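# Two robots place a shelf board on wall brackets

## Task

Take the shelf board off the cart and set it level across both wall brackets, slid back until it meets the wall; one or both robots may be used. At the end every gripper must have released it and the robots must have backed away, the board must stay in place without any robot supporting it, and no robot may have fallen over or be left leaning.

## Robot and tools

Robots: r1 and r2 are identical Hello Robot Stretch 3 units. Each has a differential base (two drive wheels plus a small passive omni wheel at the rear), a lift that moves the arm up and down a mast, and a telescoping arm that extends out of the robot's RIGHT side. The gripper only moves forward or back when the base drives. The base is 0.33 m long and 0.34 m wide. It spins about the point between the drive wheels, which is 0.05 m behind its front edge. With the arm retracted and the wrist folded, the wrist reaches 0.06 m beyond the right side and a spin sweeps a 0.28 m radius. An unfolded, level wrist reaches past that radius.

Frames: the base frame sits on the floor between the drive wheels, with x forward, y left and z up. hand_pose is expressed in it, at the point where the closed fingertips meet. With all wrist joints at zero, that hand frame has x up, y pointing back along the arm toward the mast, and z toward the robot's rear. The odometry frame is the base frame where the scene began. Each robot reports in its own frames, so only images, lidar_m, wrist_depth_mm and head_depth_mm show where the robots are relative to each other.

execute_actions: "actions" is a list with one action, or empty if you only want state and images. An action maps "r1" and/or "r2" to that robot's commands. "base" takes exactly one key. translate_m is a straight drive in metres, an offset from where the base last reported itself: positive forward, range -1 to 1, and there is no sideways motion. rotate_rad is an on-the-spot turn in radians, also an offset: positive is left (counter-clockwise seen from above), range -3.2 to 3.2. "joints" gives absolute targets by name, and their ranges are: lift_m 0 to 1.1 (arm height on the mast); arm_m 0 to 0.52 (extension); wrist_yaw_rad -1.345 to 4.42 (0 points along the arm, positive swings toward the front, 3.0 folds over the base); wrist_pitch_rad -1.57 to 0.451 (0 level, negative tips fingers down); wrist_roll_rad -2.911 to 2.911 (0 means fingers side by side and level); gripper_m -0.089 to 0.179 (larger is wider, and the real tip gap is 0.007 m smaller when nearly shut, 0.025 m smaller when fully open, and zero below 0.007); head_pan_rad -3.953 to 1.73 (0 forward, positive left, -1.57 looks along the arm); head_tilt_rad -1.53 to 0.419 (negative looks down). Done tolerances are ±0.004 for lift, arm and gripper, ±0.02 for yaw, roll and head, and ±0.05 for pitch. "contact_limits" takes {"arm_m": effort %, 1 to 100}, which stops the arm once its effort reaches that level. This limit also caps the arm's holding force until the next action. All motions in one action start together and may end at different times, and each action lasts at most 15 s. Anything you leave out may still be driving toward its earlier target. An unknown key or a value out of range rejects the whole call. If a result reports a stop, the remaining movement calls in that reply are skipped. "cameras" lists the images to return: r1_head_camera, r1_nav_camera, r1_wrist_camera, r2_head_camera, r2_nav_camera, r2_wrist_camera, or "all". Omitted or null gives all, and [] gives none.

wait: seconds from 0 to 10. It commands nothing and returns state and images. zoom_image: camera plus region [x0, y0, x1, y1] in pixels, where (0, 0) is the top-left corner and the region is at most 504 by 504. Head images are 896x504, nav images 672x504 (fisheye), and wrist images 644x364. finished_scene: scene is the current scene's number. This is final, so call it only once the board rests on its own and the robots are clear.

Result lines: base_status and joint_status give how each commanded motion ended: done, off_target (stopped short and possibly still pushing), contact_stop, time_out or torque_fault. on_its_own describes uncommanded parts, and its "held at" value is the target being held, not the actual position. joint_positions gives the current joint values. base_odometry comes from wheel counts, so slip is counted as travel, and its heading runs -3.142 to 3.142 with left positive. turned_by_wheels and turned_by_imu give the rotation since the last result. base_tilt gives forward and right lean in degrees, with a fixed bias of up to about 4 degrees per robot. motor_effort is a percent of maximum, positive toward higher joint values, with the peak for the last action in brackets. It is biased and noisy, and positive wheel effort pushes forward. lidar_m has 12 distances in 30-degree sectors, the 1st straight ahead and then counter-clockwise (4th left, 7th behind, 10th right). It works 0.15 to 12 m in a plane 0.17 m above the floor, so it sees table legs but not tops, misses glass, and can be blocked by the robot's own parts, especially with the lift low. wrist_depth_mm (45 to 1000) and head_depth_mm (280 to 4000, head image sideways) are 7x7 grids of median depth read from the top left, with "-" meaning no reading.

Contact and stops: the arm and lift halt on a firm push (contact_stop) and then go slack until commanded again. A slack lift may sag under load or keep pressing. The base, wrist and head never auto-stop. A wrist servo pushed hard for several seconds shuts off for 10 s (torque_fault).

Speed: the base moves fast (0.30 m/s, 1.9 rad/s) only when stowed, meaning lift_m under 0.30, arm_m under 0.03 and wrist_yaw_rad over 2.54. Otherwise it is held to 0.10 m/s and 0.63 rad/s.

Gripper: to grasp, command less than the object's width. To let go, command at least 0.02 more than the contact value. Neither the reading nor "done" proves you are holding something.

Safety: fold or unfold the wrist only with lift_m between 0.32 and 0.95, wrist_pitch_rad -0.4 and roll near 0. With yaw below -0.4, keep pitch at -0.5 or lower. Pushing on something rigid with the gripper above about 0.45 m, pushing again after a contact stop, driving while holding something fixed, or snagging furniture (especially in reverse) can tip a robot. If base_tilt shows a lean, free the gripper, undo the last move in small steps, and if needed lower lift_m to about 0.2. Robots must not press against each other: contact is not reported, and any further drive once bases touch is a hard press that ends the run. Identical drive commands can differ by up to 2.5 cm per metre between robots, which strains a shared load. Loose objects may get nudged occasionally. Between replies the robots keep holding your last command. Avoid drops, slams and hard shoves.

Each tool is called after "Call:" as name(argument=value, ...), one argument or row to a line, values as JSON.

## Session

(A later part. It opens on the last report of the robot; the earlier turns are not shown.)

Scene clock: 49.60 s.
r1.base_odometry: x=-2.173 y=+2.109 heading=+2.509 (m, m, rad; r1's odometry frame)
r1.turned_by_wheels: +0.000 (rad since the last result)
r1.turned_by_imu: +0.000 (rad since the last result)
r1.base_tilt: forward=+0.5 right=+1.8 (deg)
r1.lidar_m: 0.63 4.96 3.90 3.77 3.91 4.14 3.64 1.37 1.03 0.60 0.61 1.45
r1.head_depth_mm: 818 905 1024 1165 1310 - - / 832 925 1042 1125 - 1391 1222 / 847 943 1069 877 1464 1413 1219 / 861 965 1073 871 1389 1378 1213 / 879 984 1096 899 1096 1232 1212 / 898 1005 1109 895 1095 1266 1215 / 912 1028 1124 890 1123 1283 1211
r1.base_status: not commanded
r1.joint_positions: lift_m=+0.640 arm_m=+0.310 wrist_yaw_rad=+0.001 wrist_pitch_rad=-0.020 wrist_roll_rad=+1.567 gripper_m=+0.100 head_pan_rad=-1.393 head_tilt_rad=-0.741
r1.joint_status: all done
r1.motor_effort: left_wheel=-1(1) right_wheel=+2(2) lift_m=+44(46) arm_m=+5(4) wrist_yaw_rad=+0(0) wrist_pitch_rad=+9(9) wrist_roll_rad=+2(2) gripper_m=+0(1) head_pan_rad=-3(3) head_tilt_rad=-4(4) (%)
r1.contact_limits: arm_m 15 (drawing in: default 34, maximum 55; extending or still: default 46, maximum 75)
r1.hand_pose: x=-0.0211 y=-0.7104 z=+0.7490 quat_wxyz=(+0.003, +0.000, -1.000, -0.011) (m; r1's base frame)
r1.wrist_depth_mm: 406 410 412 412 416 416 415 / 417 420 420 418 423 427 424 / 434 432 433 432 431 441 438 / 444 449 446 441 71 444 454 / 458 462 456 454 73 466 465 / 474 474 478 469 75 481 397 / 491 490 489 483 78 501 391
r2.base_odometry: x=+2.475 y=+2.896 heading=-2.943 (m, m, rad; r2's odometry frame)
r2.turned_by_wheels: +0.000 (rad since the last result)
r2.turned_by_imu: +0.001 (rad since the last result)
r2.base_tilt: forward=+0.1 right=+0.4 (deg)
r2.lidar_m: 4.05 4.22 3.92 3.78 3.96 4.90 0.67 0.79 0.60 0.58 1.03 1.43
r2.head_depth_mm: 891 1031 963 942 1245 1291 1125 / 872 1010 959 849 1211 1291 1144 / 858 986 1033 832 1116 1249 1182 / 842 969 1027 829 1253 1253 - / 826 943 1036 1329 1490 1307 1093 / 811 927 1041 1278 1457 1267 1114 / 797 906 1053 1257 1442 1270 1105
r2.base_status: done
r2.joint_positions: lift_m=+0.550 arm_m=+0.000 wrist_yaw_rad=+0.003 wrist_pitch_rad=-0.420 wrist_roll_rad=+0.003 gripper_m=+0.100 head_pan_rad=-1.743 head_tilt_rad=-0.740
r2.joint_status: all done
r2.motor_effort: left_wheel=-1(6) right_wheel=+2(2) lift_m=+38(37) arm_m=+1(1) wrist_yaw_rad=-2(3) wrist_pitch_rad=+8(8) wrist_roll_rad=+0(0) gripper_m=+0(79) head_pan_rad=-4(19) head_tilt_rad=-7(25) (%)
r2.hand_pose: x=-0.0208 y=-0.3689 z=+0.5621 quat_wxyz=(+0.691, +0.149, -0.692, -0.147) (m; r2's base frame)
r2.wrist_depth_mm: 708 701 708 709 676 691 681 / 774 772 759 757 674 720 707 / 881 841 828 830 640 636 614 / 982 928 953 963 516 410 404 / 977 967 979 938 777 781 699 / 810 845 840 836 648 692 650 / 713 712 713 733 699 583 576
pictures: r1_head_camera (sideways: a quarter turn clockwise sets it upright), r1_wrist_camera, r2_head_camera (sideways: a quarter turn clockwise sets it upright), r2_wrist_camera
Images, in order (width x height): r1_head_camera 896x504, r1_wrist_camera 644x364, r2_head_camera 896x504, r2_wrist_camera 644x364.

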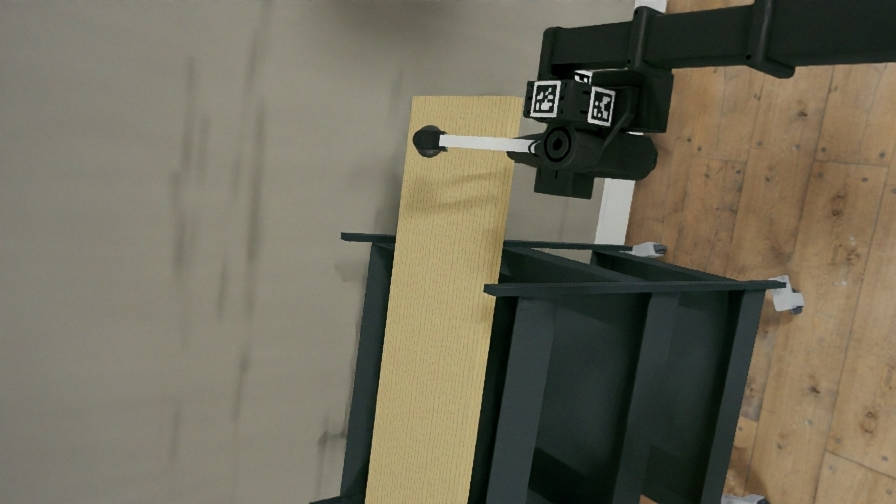

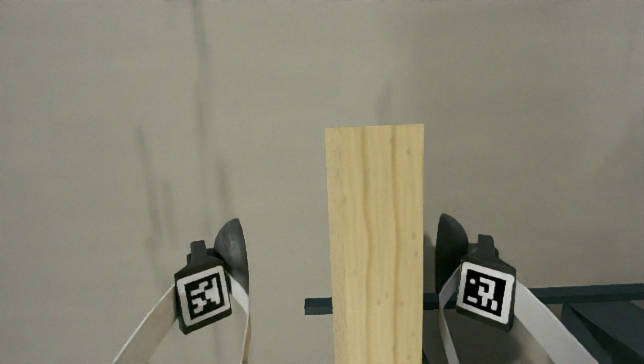

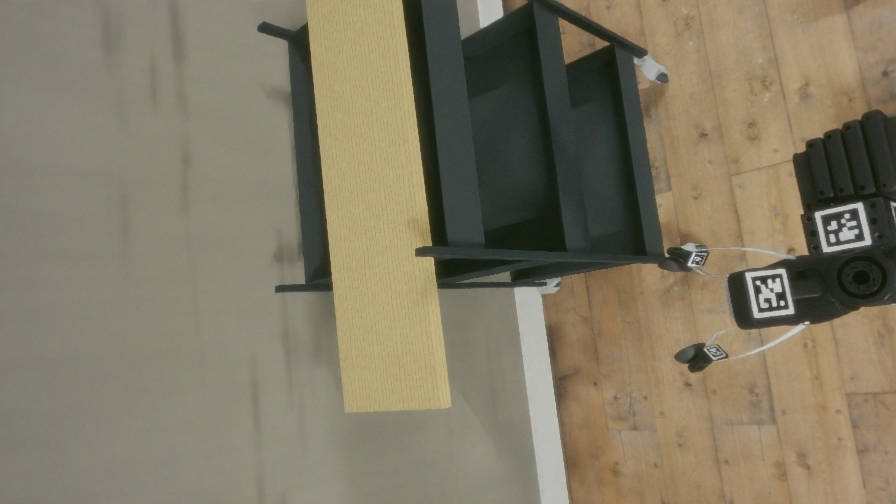

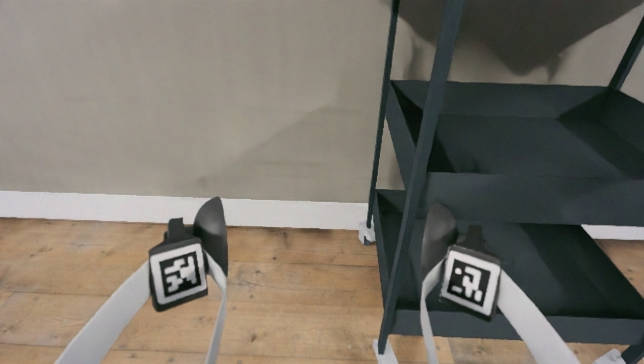

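Call:
execute_actions(
  actions=[
    {"r1": {"joints": {"gripper_m": 0.0}}, "r2": {"joints": {"wrist_pitch_rad": 0.0, "wrist_roll_rad": -1.57, "lift_m": 0.64, "arm_m": 0.1, "head_pan_rad": -1.57}}},
  ],
  cameras=["r1_head_camera", "r2_head_camera", "r1_wrist_camera", "r2_wrist_camera"],
)

Scene clock: 52.30 s.
r1.base_odometry: x=-2.173 y=+2.109 heading=+2.509 (m, m, rad; r1's odometry frame)
r1.turned_by_wheels: +0.000 (rad since the last result)
r1.turned_by_imu: +0.000 (rad since the last result)
r1.base_tilt: forward=+0.8 right=+1.6 (deg)
r1.lidar_m: 0.63 4.93 3.89 3.76 3.91 4.17 3.63 1.36 1.03 0.59 0.61 1.45
r1.head_depth_mm: 818 907 1020 1167 1312 - - / 831 924 1044 1113 - 1387 1222 / 846 941 1068 868 1468 1416 1218 / 863 962 1070 896 1392 1379 1215 / 880 988 1100 894 1094 1232 1210 / 894 1005 1112 890 1100 1260 1206 / 912 1029 1125 887 1121 1292 1207
r1.base_status: not commanded
r1.joint_positions: lift_m=+0.640 arm_m=+0.310 wrist_yaw_rad=+0.001 wrist_pitch_rad=-0.040 wrist_roll_rad=+1.567 gripper_m=+0.001 head_pan_rad=-1.393 head_tilt_rad=-0.741
r1.joint_status: all done
r1.motor_effort: left_wheel=-1(1) right_wheel=+2(2) lift_m=+45(44) arm_m=+4(5) wrist_yaw_rad=-1(1) wrist_pitch_rad=+17(21) wrist_roll_rad=+2(2) gripper_m=-16(91) head_pan_rad=-4(3) head_tilt_rad=-5(4) (%)
r1.hand_pose: x=-0.0211 y=-0.7097 z=+0.7439 quat_wxyz=(+0.003, +0.001, -1.000, -0.021) (m; r1's base frame)
r1.wrist_depth_mm: 401 405 408 415 416 419 422 / 415 417 422 422 426 432 438 / 426 429 433 428 437 443 448 / 438 443 443 72 452 454 458 / 453 448 455 73 466 470 480 / 466 466 469 75 76 484 402 / 478 480 491 78 491 498 393
r2.base_odometry: x=+2.475 y=+2.896 heading=-2.943 (m, m, rad; r2's odometry frame)
r2.turned_by_wheels: +0.000 (rad since the last result)
r2.turned_by_imu: +0.001 (rad since the last result)
r2.base_tilt: forward=+0.1 right=+0.5 (deg)
r2.lidar_m: 4.04 4.23 3.95 3.77 3.96 4.89 0.67 0.79 0.60 0.58 1.03 1.44
r2.head_depth_mm: 828 950 1018 814 1101 1237 1126 / 829 950 1014 812 1096 1235 - / 826 947 1006 825 1093 - 1104 / 827 947 1037 1085 1494 - 1116 / 824 942 1080 1336 1488 1269 1116 / 822 943 1106 1338 1485 1271 1116 / 820 943 1103 1328 1475 1267 1107
r2.base_status: not commanded
r2.joint_positions: lift_m=+0.640 arm_m=+0.100 wrist_yaw_rad=+0.003 wrist_pitch_rad=-0.023 wrist_roll_rad=-1.568 gripper_m=+0.100 head_pan_rad=-1.577 head_tilt_rad=-0.740
r2.joint_status: all done
r2.motor_effort: left_wheel=+0(1) right_wheel=+2(2) lift_m=+38(38) arm_m=+2(3) wrist_yaw_rad=-2(3) wrist_pitch_rad=+9(12) wrist_roll_rad=-1(3) gripper_m=+0(0) head_pan_rad=+2(17) head_tilt_rad=-6(6) (%)
r2.hand_pose: x=-0.0205 y=-0.5003 z=+0.7486 quat_wxyz=(+1.000, +0.012, -0.001, +0.001) (m; r2's base frame)
r2.wrist_depth_mm: 633 620 617 612 603 605 599 / 672 643 639 629 625 622 621 / 670 668 661 639 652 622 633 / 695 680 677 659 658 661 654 / 694 592 703 565 683 670 667 / 399 549 549 398 709 683 685 / 384 270 263 262 728 709 700
pictures: r1_head_camera (sideways: a quarter turn clockwise sets it upright), r1_wrist_camera, r2_head_camera (sideways: a quarter turn clockwise sets it upright), r2_wrist_camera
Images, in order (width x height): r1_head_camera 896x504, r1_wrist_camera 644x364, r2_head_camera 896x504, r2_wrist_camera 644x364.

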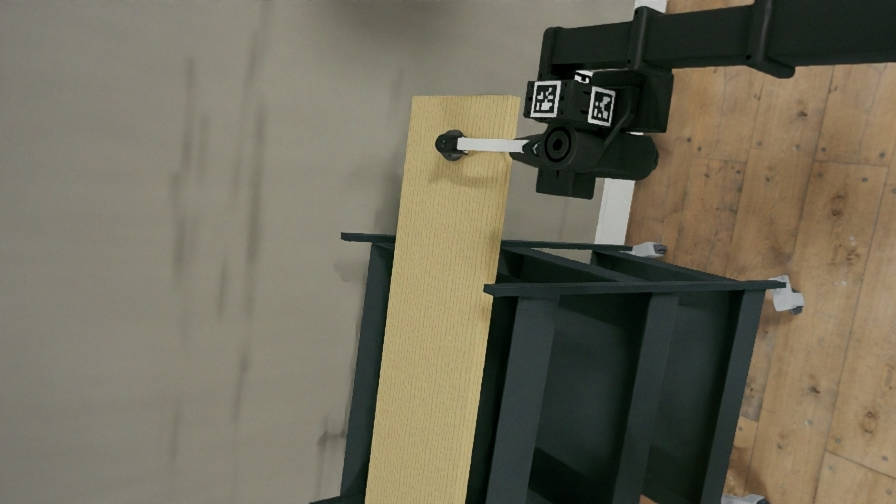

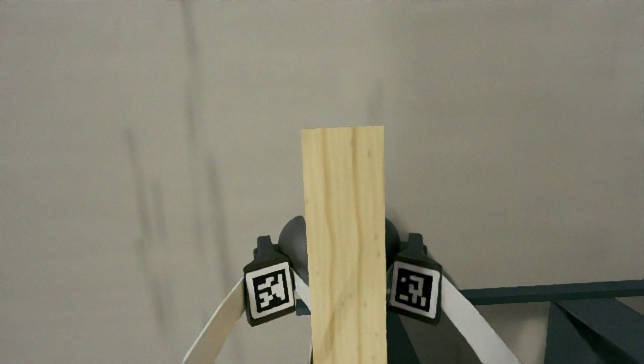

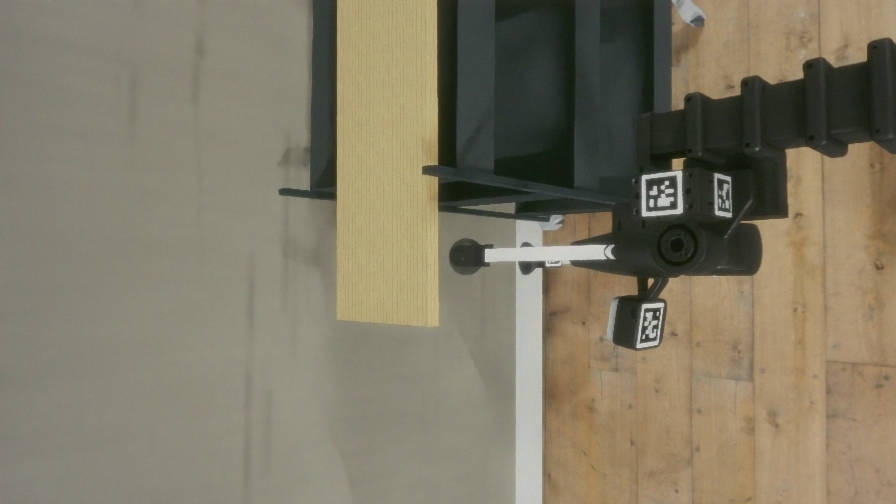

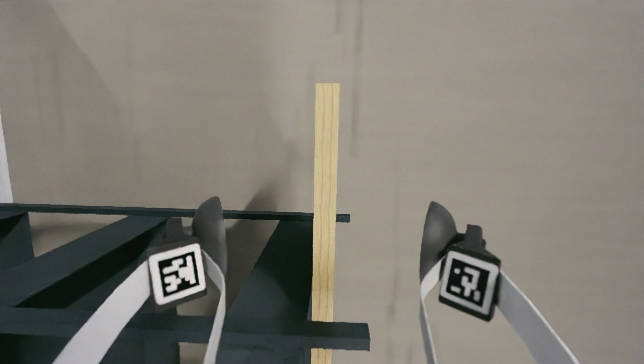

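Call:
execute_actions(
  actions=[
    {"r2": {"base": {"translate_m": 0.035}, "joints": {"arm_m": 0.3}, "contact_limits": {"arm_m": 15}}},
  ],
  cameras=["r2_head_camera", "r2_wrist_camera"],
)

Scene clock: 55.53 s.
r1.base_odometry: x=-2.173 y=+2.109 heading=+2.509 (m, m, rad; r1's odometry frame)
r1.turned_by_wheels: +0.000 (rad since the last result)
r1.turned_by_imu: +0.000 (rad since the last result)
r1.base_tilt: forward=+0.8 right=+1.8 (deg)
r1.lidar_m: 0.67 4.96 3.89 3.76 3.93 4.15 3.65 1.36 1.03 0.59 0.61 1.45
r1.head_depth_mm: 816 905 1017 1168 1308 - - / 830 924 1043 1112 - 1389 1221 / 846 945 1069 868 1463 1411 1221 / 863 962 1072 896 1393 1377 1212 / 879 981 1097 893 1100 1233 1210 / 897 1006 1110 890 1097 1261 1206 / 912 1027 1123 886 1119 1294 1207
r1.base_status: not commanded
r1.joint_positions: lift_m=+0.640 arm_m=+0.310 wrist_yaw_rad=+0.001 wrist_pitch_rad=-0.040 wrist_roll_rad=+1.567 gripper_m=+0.001 head_pan_rad=-1.393 head_tilt_rad=-0.741
r1.joint_status: not commanded
r1.motor_effort: left_wheel=-1(1) right_wheel=+2(2) lift_m=+44(45) arm_m=+5(5) wrist_yaw_rad=-1(0) wrist_pitch_rad=+17(17) wrist_roll_rad=+1(2) gripper_m=-16(15) head_pan_rad=-4(3) head_tilt_rad=-5(5) (%)
r1.hand_pose: x=-0.0211 y=-0.7097 z=+0.7439 quat_wxyz=(+0.003, +0.001, -1.000, -0.021) (m; r1's base frame)
r1.wrist_depth_mm: 404 406 410 413 418 418 424 / 416 413 421 423 431 433 432 / 423 426 431 433 441 442 447 / 440 441 443 71 452 457 458 / 449 454 455 73 467 470 473 / 464 467 470 75 76 484 400 / 478 483 486 78 493 501 395
r2.base_odometry: x=+2.440 y=+2.889 heading=-2.943 (m, m, rad; r2's odometry frame)
r2.turned_by_wheels: +0.000 (rad since the last result)
r2.turned_by_imu: +0.001 (rad since the last result)
r2.base_tilt: forward=+0.1 right=+0.5 (deg)
r2.lidar_m: 4.00 4.18 3.91 3.79 3.97 4.94 0.71 0.81 0.59 0.66 1.03 1.43
r2.head_depth_mm: 829 954 1017 814 1101 1234 1139 / 828 950 1015 812 1095 1262 - / 830 947 1032 801 1306 1251 1119 / 826 951 1037 820 1460 1273 1116 / 823 943 1082 1299 1486 1274 1115 / 823 944 1106 1328 1479 1273 1108 / 823 943 1104 1330 1480 1259 1106
r2.base_status: done
r2.joint_positions: lift_m=+0.640 arm_m=+0.300 wrist_yaw_rad=+0.002 wrist_pitch_rad=-0.023 wrist_roll_rad=-1.568 gripper_m=+0.100 head_pan_rad=-1.577 head_tilt_rad=-0.740
r2.joint_status: all done
r2.motor_effort: left_wheel=-1(4) right_wheel=+2(5) lift_m=+37(37) arm_m=+2(6) wrist_yaw_rad=-2(2) wrist_pitch_rad=+10(10) wrist_roll_rad=-1(1) gripper_m=+0(0) head_pan_rad=+2(2) head_tilt_rad=-6(6) (%)
r2.contact_limits: arm_m 15 (drawing in: default 16, maximum 26; extending or still: default 23, maximum 37)
r2.hand_pose: x=-0.0206 y=-0.7004 z=+0.7487 quat_wxyz=(+1.000, +0.012, -0.001, +0.001) (m; r2's base frame)
r2.wrist_depth_mm: 434 436 428 422 417 413 411 / 445 441 436 430 431 424 424 / 458 452 451 444 438 435 437 / 477 467 461 62 457 451 442 / 493 490 470 64 462 454 455 / 402 494 409 66 480 470 470 / 409 514 493 68 498 496 489
pictures: r2_head_camera (sideways: a quarter turn clockwise sets it upright), r2_wrist_camera
Images, in order (width x height): r2_head_camera 896x504, r2_wrist_camera 644x364.

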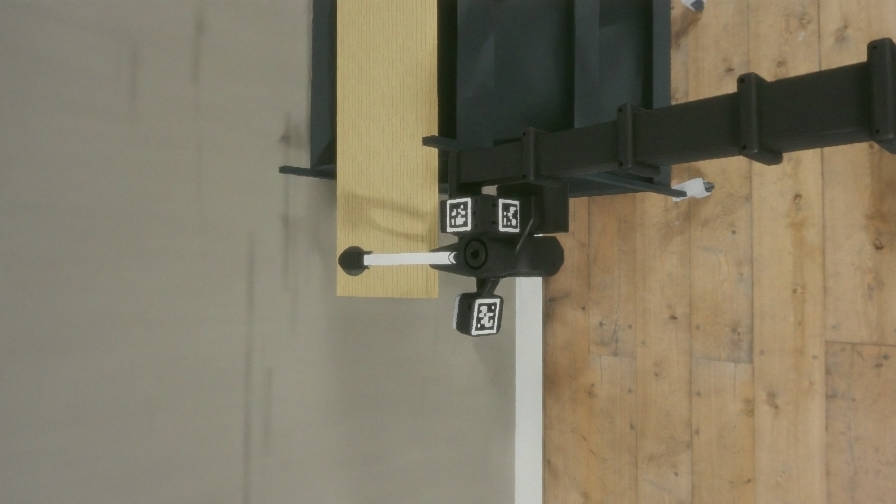

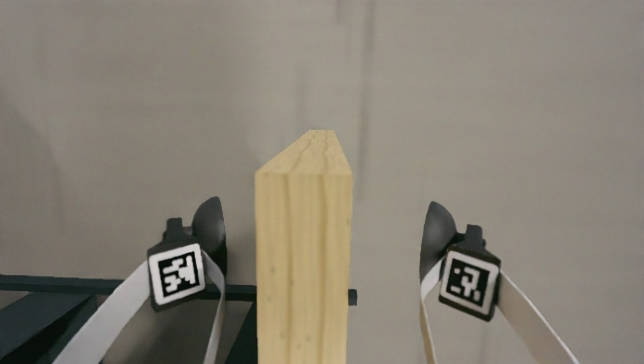

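Call:
execute_actions(
  actions=[
    {"r2": {"joints": {"gripper_m": 0.0, "lift_m": 0.637}}},
  ],
  cameras=["r2_head_camera", "r2_wrist_camera"],
)

Call:
execute_actions(
  actions=[
    {"r1": {"joints": {"lift_m": 0.68}}, "r2": {"joints": {"lift_m": 0.677}}},
  ],
  cameras=["r1_head_camera", "r1_wrist_camera", "r2_head_camera", "r2_wrist_camera"],
)

Scene clock: 57.43 s.
r1.base_odometry: x=-2.173 y=+2.109 heading=+2.509 (m, m, rad; r1's odometry frame)
r1.turned_by_wheels: +0.000 (rad since the last result)
r1.turned_by_imu: +0.000 (rad since the last result)
r1.base_tilt: forward=+0.7 right=+1.7 (deg)
r1.lidar_m: 0.67 4.96 3.86 3.77 3.93 4.14 3.66 1.36 1.03 0.60 0.61 1.45
r1.head_depth_mm: 817 905 1020 1167 1311 - - / 833 927 1044 1029 - 1391 1223 / 847 943 1066 870 1468 1417 1221 / 863 966 1071 893 1387 1380 1215 / 878 984 1099 893 1100 1240 1214 / 897 1004 1106 891 1094 1261 1210 / 912 1027 1123 887 1121 1288 1205
r1.base_status: not commanded
r1.joint_positions: lift_m=+0.640 arm_m=+0.310 wrist_yaw_rad=+0.001 wrist_pitch_rad=-0.038 wrist_roll_rad=+1.567 gripper_m=+0.001 head_pan_rad=-1.393 head_tilt_rad=-0.741
r1.joint_status: not commanded
r1.motor_effort: left_wheel=-1(1) right_wheel=+1(2) lift_m=+45(45) arm_m=+5(4) wrist_yaw_rad=-1(0) wrist_pitch_rad=+16(17) wrist_roll_rad=+2(2) gripper_m=-15(15) head_pan_rad=-3(3) head_tilt_rad=-5(5) (%)
r1.hand_pose: x=-0.0211 y=-0.7098 z=+0.7446 quat_wxyz=(+0.003, +0.001, -1.000, -0.019) (m; r1's base frame)
r1.wrist_depth_mm: 405 408 409 410 415 419 420 / 416 417 424 424 423 428 435 / 427 430 432 435 438 438 446 / 435 440 443 72 449 451 460 / 448 453 458 73 464 473 478 / 467 467 476 75 228 483 396 / 482 484 489 78 430 508 395
r2.base_odometry: x=+2.440 y=+2.889 heading=-2.943 (m, m, rad; r2's odometry frame)
r2.turned_by_wheels: +0.000 (rad since the last result)
r2.turned_by_imu: +0.000 (rad since the last result)
r2.base_tilt: forward=+0.1 right=+0.5 (deg)
r2.lidar_m: 4.01 4.20 3.90 3.78 3.94 4.94 0.71 0.80 0.59 0.66 1.03 1.43
r2.head_depth_mm: 828 953 1018 815 1101 1233 1126 / 828 954 1015 813 1092 1259 - / 829 952 1036 800 1310 1252 1119 / 826 946 1034 796 1456 1274 1118 / 826 945 1082 1299 1485 1269 1111 / 825 942 1108 1336 1475 1268 1109 / 821 942 1100 1328 1477 1268 1108
r2.base_status: not commanded
r2.joint_positions: lift_m=+0.637 arm_m=+0.300 wrist_yaw_rad=+0.002 wrist_pitch_rad=-0.023 wrist_roll_rad=-1.568 gripper_m=+0.001 head_pan_rad=-1.577 head_tilt_rad=-0.740
r2.joint_status: all done
r2.motor_effort: left_wheel=-1(1) right_wheel=+2(2) lift_m=+32(32) arm_m=+2(3) wrist_yaw_rad=-2(2) wrist_pitch_rad=+9(9) wrist_roll_rad=-1(1) gripper_m=-13(86) head_pan_rad=+2(3) head_tilt_rad=-6(7) (%)
r2.hand_pose: x=-0.0206 y=-0.7004 z=+0.7459 quat_wxyz=(+1.000, +0.012, -0.001, +0.001) (m; r2's base frame)
r2.wrist_depth_mm: 438 428 430 418 413 414 409 / 448 437 441 434 426 424 422 / 455 462 445 443 436 435 430 / 473 468 460 62 453 455 443 / 486 481 473 63 471 460 455 / 398 494 443 66 - 469 467 / 414 511 508 68 499 492 488
pictures: r2_head_camera (sideways: a quarter turn clockwise sets it upright), r2_wrist_camera
Images, in order (width x height): r2_head_camera 896x504, r2_wrist_camera 644x364.

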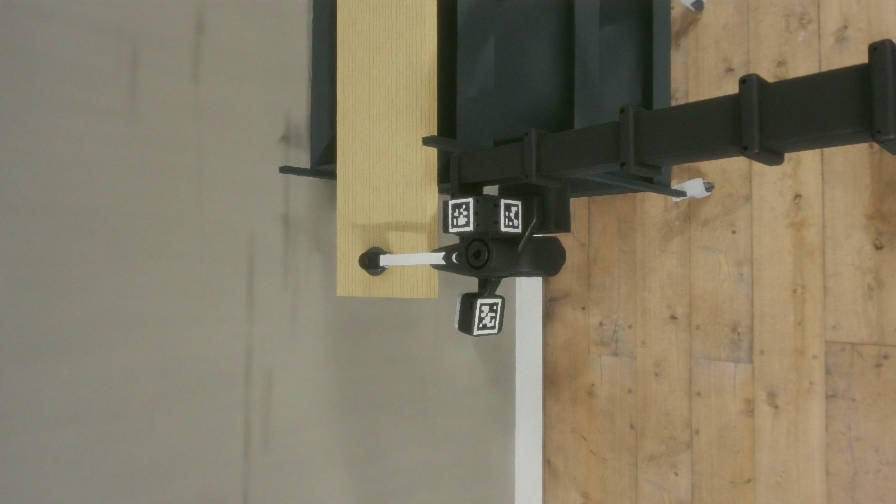

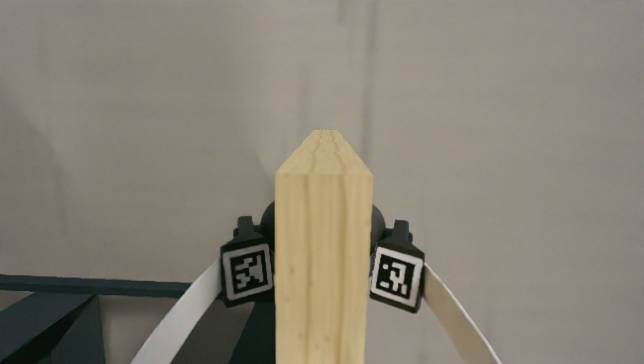

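Scene clock: 58.60 s.
r1.base_odometry: x=-2.173 y=+2.109 heading=+2.509 (m, m, rad; r1's odometry frame)
r1.turned_by_wheels: +0.000 (rad since the last result)
r1.turned_by_imu: +0.000 (rad since the last result)
r1.base_tilt: forward=+0.7 right=+1.7 (deg)
r1.lidar_m: 0.67 4.98 3.88 3.76 3.95 4.12 3.65 1.36 1.03 0.60 0.61 1.45
r1.head_depth_mm: 816 906 1023 1162 - - 1197 / 831 926 1044 933 - 1421 1217 / 845 945 1068 875 1480 1417 1219 / 862 964 1069 869 1388 1376 1217 / 879 987 1097 900 1094 1233 1210 / 896 1005 1112 894 1097 1259 1214 / 913 1025 1123 886 1122 1290 1206
r1.base_status: not commanded
r1.joint_positions: lift_m=+0.680 arm_m=+0.310 wrist_yaw_rad=+0.001 wrist_pitch_rad=-0.081 wrist_roll_rad=+1.566 gripper_m=+0.001 head_pan_rad=-1.393 head_tilt_rad=-0.741
r1.joint_status: all done
r1.on_its_own: wrist_pitch_rad is at rest, and its effort (+33) is outside its rest range (-20 to +32)
r1.motor_effort: left_wheel=-1(1) right_wheel=+1(2) lift_m=+51(52) arm_m=+4(4) wrist_yaw_rad=-1(1) wrist_pitch_rad=+33(33) wrist_roll_rad=+2(2) gripper_m=-19(19) head_pan_rad=-4(3) head_tilt_rad=-5(4) (%)
r1.hand_pose: x=-0.0211 y=-0.7081 z=+0.7732 quat_wxyz=(+0.003, +0.001, -0.999, -0.041) (m; r1's base frame)
r1.wrist_depth_mm: 393 398 406 411 425 433 440 / 404 411 418 425 435 446 452 / 414 419 430 431 443 455 465 / 420 434 442 73 459 468 479 / 435 443 458 75 471 487 501 / 448 457 468 77 76 496 412 / 463 470 484 80 318 518 418
r2.base_odometry: x=+2.440 y=+2.889 heading=-2.943 (m, m, rad; r2's odometry frame)
r2.turned_by_wheels: +0.000 (rad since the last result)
r2.turned_by_imu: +0.000 (rad since the last result)
r2.base_tilt: forward=+0.3 right=+0.5 (deg)
r2.lidar_m: 4.01 4.19 3.91 3.80 3.93 4.92 0.71 0.80 0.59 0.66 1.04 1.43
r2.head_depth_mm: 830 956 1017 811 1098 1238 1147 / 829 950 1014 803 1096 - - / 825 950 1035 775 1320 1251 1123 / 826 946 1031 788 1460 1275 1119 / 826 946 1084 1300 1488 1273 1114 / 821 945 1108 1338 1485 1267 1113 / 824 941 1101 1330 1480 1266 1109
r2.base_status: not commanded
r2.joint_positions: lift_m=+0.677 arm_m=+0.300 wrist_yaw_rad=+0.002 wrist_pitch_rad=-0.086 wrist_roll_rad=-1.568 gripper_m=+0.001 head_pan_rad=-1.577 head_tilt_rad=-0.740
r2.joint_status: all done
r2.on_its_own: wrist_pitch_rad is at rest, and its effort (+34) is outside its rest range (-20 to +32)
r2.motor_effort: left_wheel=-1(1) right_wheel=+2(2) lift_m=+43(42) arm_m=+1(2) wrist_yaw_rad=-2(2) wrist_pitch_rad=+34(34) wrist_roll_rad=-1(1) gripper_m=-17(17) head_pan_rad=+2(3) head_tilt_rad=-7(6) (%)
r2.hand_pose: x=-0.0206 y=-0.6981 z=+0.7696 quat_wxyz=(+0.999, +0.043, -0.001, +0.001) (m; r2's base frame)
r2.wrist_depth_mm: 467 452 439 425 418 403 396 / 478 467 452 435 426 414 406 / 494 473 465 452 430 423 415 / 510 494 475 63 450 440 419 / 539 504 492 65 463 448 431 / 424 508 384 67 465 458 448 / 441 538 358 69 488 476 459
pictures: r1_head_camera (sideways: a quarter turn clockwise sets it upright), r1_wrist_camera, r2_head_camera (sideways: a quarter turn clockwise sets it upright), r2_wrist_camera
Images, in order (width x height): r1_head_camera 896x504, r1_wrist_camera 644x364, r2_head_camera 896x504, r2_wrist_camera 644x364.

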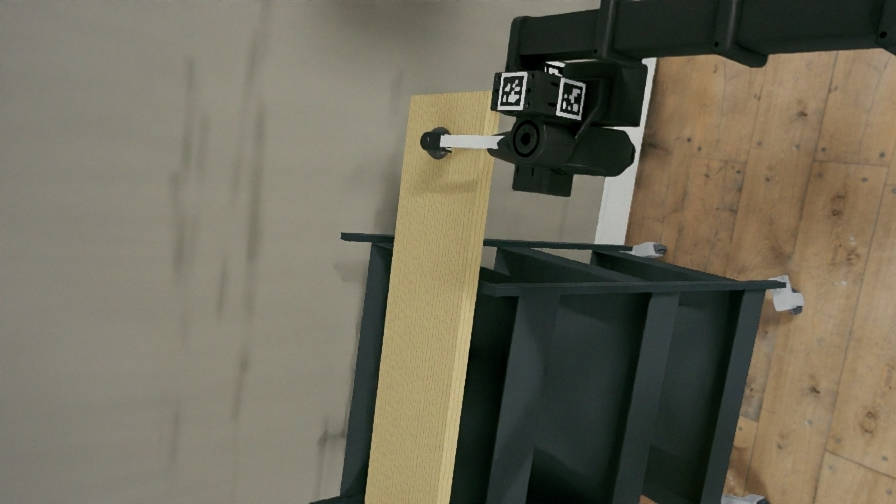

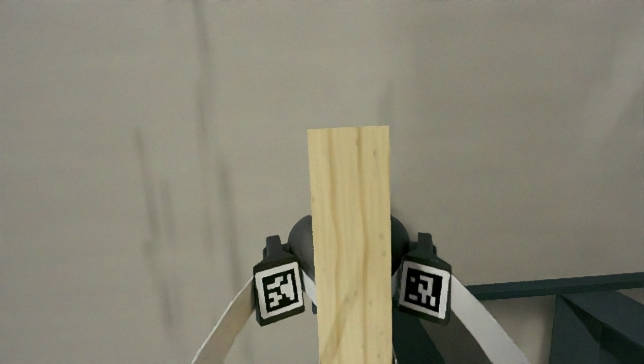

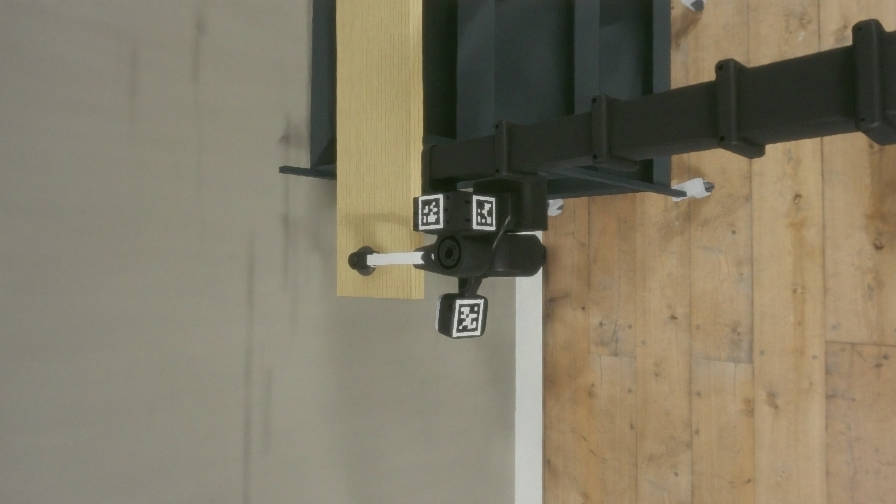

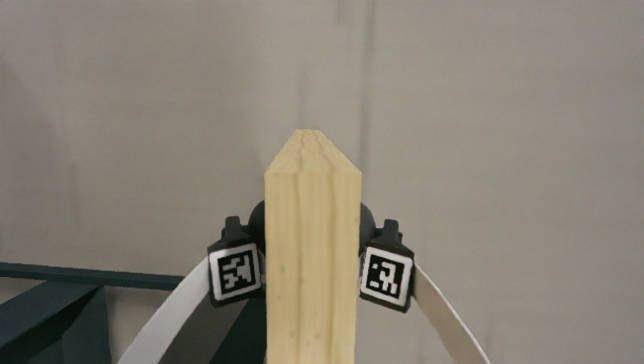

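Call:
execute_actions(
  actions=[
    {"r1": {"joints": {"lift_m": 1.0, "wrist_pitch_rad": 0.05, "head_pan_rad": -0.35, "head_tilt_rad": -0.15}}, "r2": {"joints": {"lift_m": 0.997, "wrist_pitch_rad": 0.05, "head_pan_rad": -0.45, "head_tilt_rad": -0.1}}},
  ],
  cameras=["r1_head_camera", "r1_wrist_camera", "r2_head_camera", "r2_wrist_camera"],
)

Scene clock: 62.57 s.
r1.base_odometry: x=-2.173 y=+2.109 heading=+2.509 (m, m, rad; r1's odometry frame)
r1.turned_by_wheels: +0.000 (rad since the last result)
r1.turned_by_imu: +0.000 (rad since the last result)
r1.base_tilt: forward=+0.7 right=+1.9 (deg)
r1.lidar_m: 0.66 4.93 3.90 3.76 3.94 4.15 3.64 1.36 1.03 0.60 0.61 1.45
r1.head_depth_mm: 1511 1528 1538 1502 1462 1578 1577 / 1785 1791 1828 1761 1724 1867 1853 / 2180 2209 2238 2153 2277 2310 2011 / 2437 2856 2895 2800 2827 2687 1999 / 2448 3778 - - 3686 2824 1995 / 2457 - - - 3925 2803 1998 / 2476 - - 668 3939 2777 2000
r1.base_status: not commanded
r1.joint_positions: lift_m=+1.000 arm_m=+0.310 wrist_yaw_rad=+0.001 wrist_pitch_rad=-0.035 wrist_roll_rad=+1.566 gripper_m=+0.001 head_pan_rad=-0.357 head_tilt_rad=-0.162
r1.joint_status: wrist_pitch_rad off_target (ended at -0.035, target +0.050); the others done
r1.on_its_own: wrist_pitch_rad is at rest, and its effort (+35) is outside its rest range (-20 to +32)
r1.motor_effort: left_wheel=-1(1) right_wheel=+2(2) lift_m=+51(53) arm_m=+4(5) wrist_yaw_rad=+0(1) wrist_pitch_rad=+35(38) wrist_roll_rad=+1(2) gripper_m=-20(20) head_pan_rad=+4(40) head_tilt_rad=+7(44) (%)
r1.hand_pose: x=-0.0212 y=-0.7099 z=+1.1050 quat_wxyz=(+0.003, +0.000, -1.000, -0.018) (m; r1's base frame)
r1.wrist_depth_mm: 404 411 409 410 416 417 421 / 411 416 422 420 430 430 430 / 423 425 435 427 437 441 448 / 438 436 448 74 449 456 463 / 450 452 456 75 459 466 469 / 467 469 474 78 76 482 482 / 476 486 486 81 496 502 498
r2.base_odometry: x=+2.440 y=+2.889 heading=-2.943 (m, m, rad; r2's odometry frame)
r2.turned_by_wheels: +0.000 (rad since the last result)
r2.turned_by_imu: +0.001 (rad since the last result)
r2.base_tilt: forward=+0.3 right=+0.6 (deg)
r2.lidar_m: 4.00 4.19 3.91 3.79 3.95 4.93 0.71 0.81 0.59 0.66 1.03 1.43
r2.head_depth_mm: 1194 1213 1232 1258 1284 1304 1337 / 1369 1398 1419 1461 1489 1519 1537 / 1590 1633 1682 1715 1757 1805 1690 / 1933 1968 2025 2093 2189 2111 1686 / 2298 2509 2585 2698 2807 2271 1681 / 2508 3366 3591 3779 3389 2286 1686 / 2489 3544 3671 3739 3491 2271 1683
r2.base_status: not commanded
r2.joint_positions: lift_m=+0.997 arm_m=+0.300 wrist_yaw_rad=+0.002 wrist_pitch_rad=-0.043 wrist_roll_rad=-1.569 gripper_m=+0.001 head_pan_rad=-0.457 head_tilt_rad=-0.112
r2.joint_status: wrist_pitch_rad off_target (ended at -0.043, target +0.050); the others done
r2.on_its_own: wrist_pitch_rad is at rest, and its effort (+37) is outside its rest range (-20 to +32)
r2.motor_effort: left_wheel=-1(1) right_wheel=+2(2) lift_m=+42(46) arm_m=+1(2) wrist_yaw_rad=-2(2) wrist_pitch_rad=+37(39) wrist_roll_rad=-1(1) gripper_m=-17(17) head_pan_rad=+2(35) head_tilt_rad=+7(50) (%)
r2.hand_pose: x=-0.0206 y=-0.6998 z=+1.1004 quat_wxyz=(+1.000, +0.022, -0.001, +0.001) (m; r2's base frame)
r2.wrist_depth_mm: 448 437 431 420 418 411 402 / 467 450 446 433 425 421 411 / 469 462 454 447 438 432 421 / 481 484 469 64 450 444 437 / 497 486 478 65 464 451 447 / 501 511 496 67 472 473 459 / 518 524 511 70 492 482 476
pictures: r1_head_camera (sideways: a quarter turn clockwise sets it upright), r1_wrist_camera, r2_head_camera (sideways: a quarter turn clockwise sets it upright), r2_wrist_camera
Images, in order (width x height): r1_head_camera 896x504, r1_wrist_camera 644x364, r2_head_camera 896x504, r2_wrist_camera 644x364.

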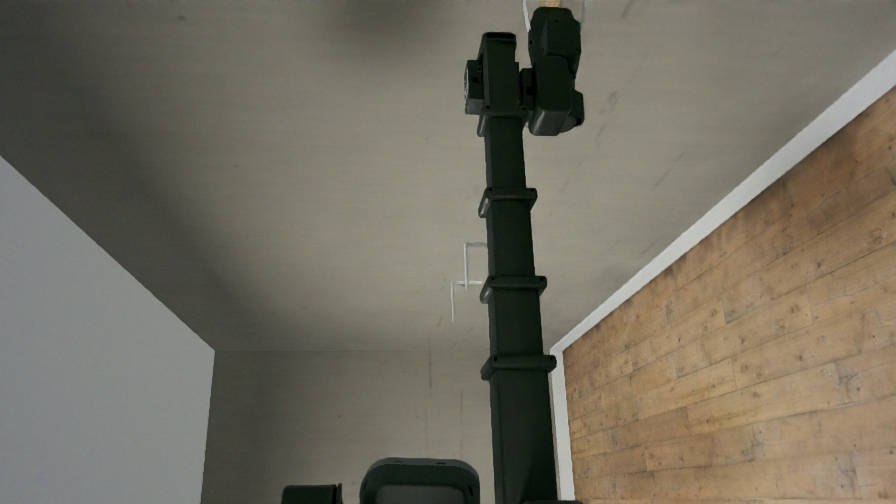

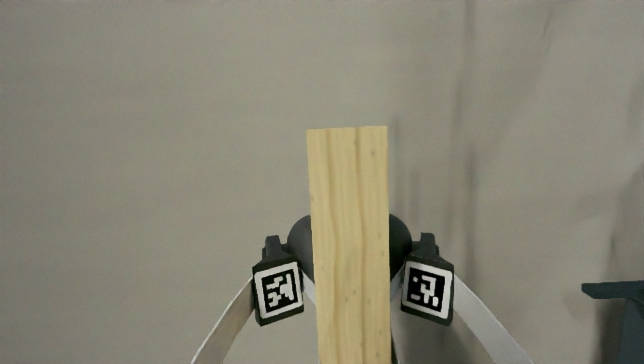

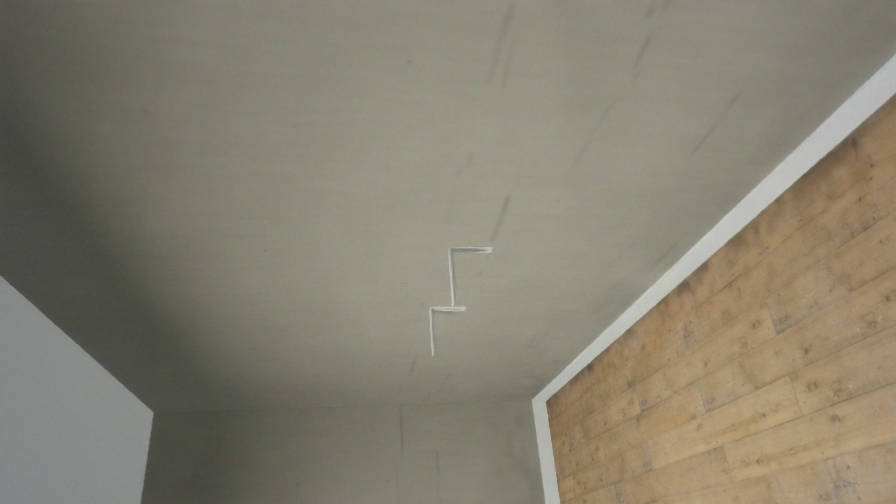

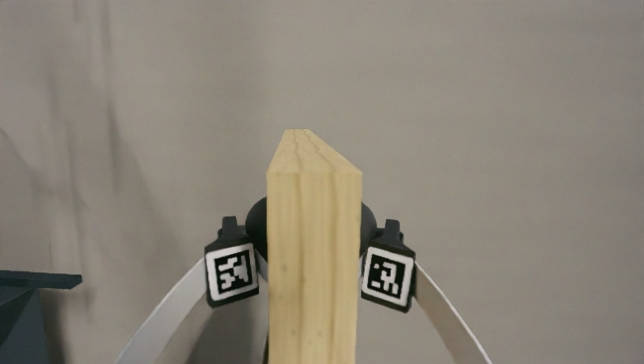

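Call:
execute_actions(
  actions=[
    {"r1": {"base": {"translate_m": 0.5}, "joints": {"lift_m": 1.04}}, "r2": {"base": {"translate_m": 0.5}, "joints": {"lift_m": 1.037}}},
  ],
  cameras=["r1_head_camera", "r2_head_camera", "r1_wrist_camera", "r2_wrist_camera"],
)

Scene clock: 69.43 s.
r1.base_odometry: x=-2.576 y=+2.404 heading=+2.509 (m, m, rad; r1's odometry frame)
r1.turned_by_wheels: +0.000 (rad since the last result)
r1.turned_by_imu: -0.001 (rad since the last result)
r1.base_tilt: forward=+0.8 right=+1.7 (deg)
r1.lidar_m: 0.67 4.42 3.89 3.75 3.93 4.67 3.72 1.41 0.62 0.59 1.05 1.46
r1.head_depth_mm: 1516 1535 1539 1506 1527 1586 1594 / 1802 1811 1838 758 1803 1876 1856 / 2178 2235 2249 2091 2304 2326 2007 / 2453 2845 2944 2646 3009 2691 1998 / 2466 3780 - 3599 3935 2807 1998 / 2451 - - 597 - 2774 2009 / 2446 3987 - 635 - 2790 1994
r1.base_status: done
r1.joint_positions: lift_m=+1.040 arm_m=+0.310 wrist_yaw_rad=+0.002 wrist_pitch_rad=-0.035 wrist_roll_rad=+1.566 gripper_m=+0.001 head_pan_rad=-0.357 head_tilt_rad=-0.162
r1.joint_status: all done
r1.on_its_own: wrist_pitch_rad is at rest, and its effort (+35) is outside its rest range (-20 to +32)
r1.motor_effort: left_wheel=+0(2) right_wheel=-1(10) lift_m=+51(54) arm_m=+3(5) wrist_yaw_rad=-2(1) wrist_pitch_rad=+35(35) wrist_roll_rad=+2(2) gripper_m=-20(20) head_pan_rad=+4(3) head_tilt_rad=+8(7) (%)
r1.hand_pose: x=-0.0208 y=-0.7100 z=+1.1451 quat_wxyz=(+0.003, +0.001, -1.000, -0.018) (m; r1's base frame)
r1.wrist_depth_mm: 412 418 420 420 423 430 429 / 422 428 430 435 436 435 440 / 431 437 443 438 448 451 457 / 447 450 458 73 458 471 463 / 462 467 468 75 470 484 478 / 472 482 482 77 76 495 497 / 490 497 497 81 502 507 512
r2.base_odometry: x=+1.950 y=+2.791 heading=-2.944 (m, m, rad; r2's odometry frame)
r2.turned_by_wheels: +0.000 (rad since the last result)
r2.turned_by_imu: +0.000 (rad since the last result)
r2.base_tilt: forward=+0.1 right=+0.5 (deg)
r2.lidar_m: 3.51 3.67 3.91 3.77 3.96 5.45 0.71 0.87 0.95 1.00 1.04 1.44
r2.head_depth_mm: 1197 1224 1242 1265 1295 1319 1338 / 1371 1409 1428 1466 1493 1529 1544 / 1607 1638 1684 1715 1764 1812 1692 / 1936 1980 2054 2104 2175 2118 1682 / 2322 2525 2600 2684 2818 2292 1681 / 2508 3235 3311 3417 3380 2274 1679 / 2497 3095 3198 3276 3308 2271 1680
r2.base_status: done
r2.joint_positions: lift_m=+1.037 arm_m=+0.300 wrist_yaw_rad=+0.000 wrist_pitch_rad=-0.043 wrist_roll_rad=-1.569 gripper_m=+0.001 head_pan_rad=-0.457 head_tilt_rad=-0.112
r2.joint_status: all done
r2.on_its_own: wrist_pitch_rad is at rest, and its effort (+37) is outside its rest range (-20 to +32)
r2.motor_effort: left_wheel=-2(2) right_wheel=+3(6) lift_m=+43(42) arm_m=+2(1) wrist_yaw_rad=-1(2) wrist_pitch_rad=+37(37) wrist_roll_rad=-1(1) gripper_m=-18(18) head_pan_rad=+3(3) head_tilt_rad=+7(8) (%)
r2.hand_pose: x=-0.0212 y=-0.6998 z=+1.1405 quat_wxyz=(+1.000, +0.022, -0.001, +0.000) (m; r2's base frame)
r2.wrist_depth_mm: 456 447 434 432 427 414 408 / 464 450 458 438 434 428 423 / 474 471 465 457 449 441 429 / 495 486 475 64 461 453 441 / 507 499 489 65 465 465 460 / 525 508 506 67 479 488 468 / 548 535 515 70 502 492 485
pictures: r1_head_camera (sideways: a quarter turn clockwise sets it upright), r1_wrist_camera, r2_head_camera (sideways: a quarter turn clockwise sets it upright), r2_wrist_camera
Images, in order (width x height): r1_head_camera 896x504, r1_wrist_camera 644x364, r2_head_camera 896x504, r2_wrist_camera 644x364.

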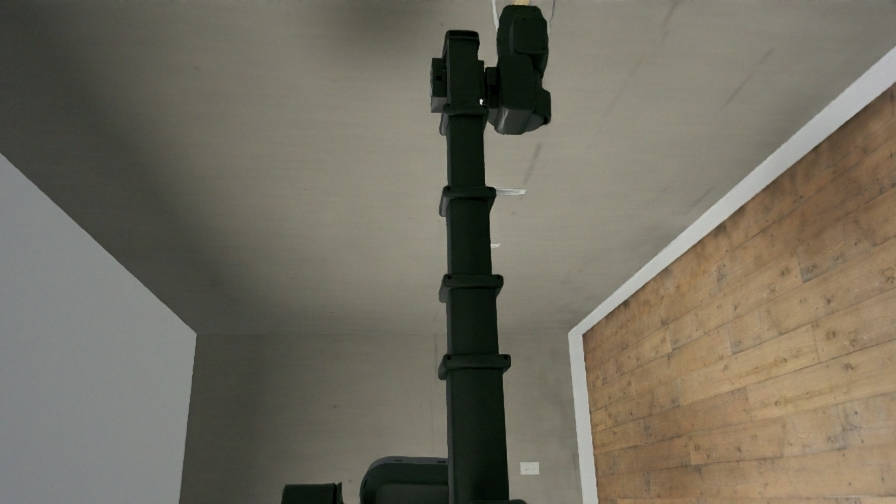

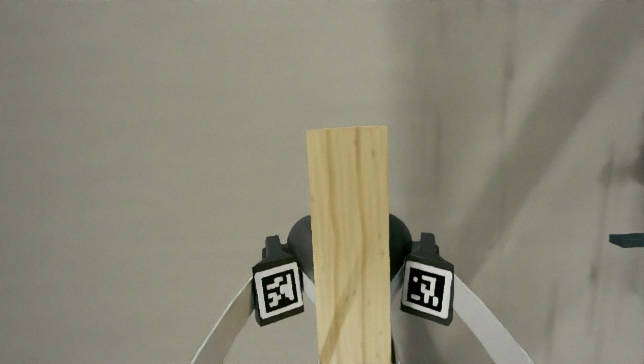

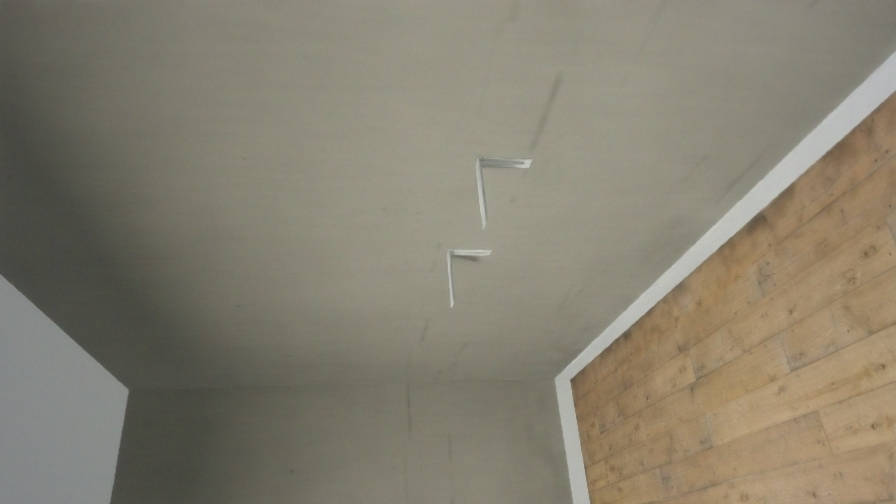

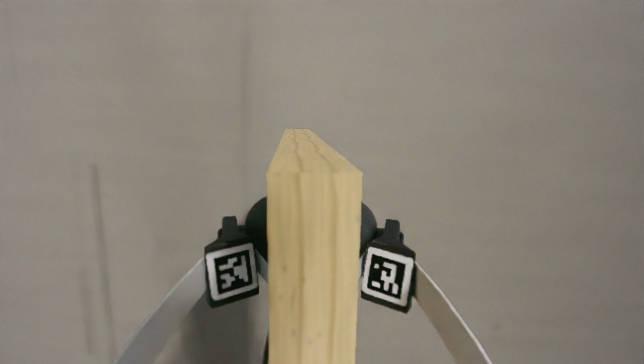

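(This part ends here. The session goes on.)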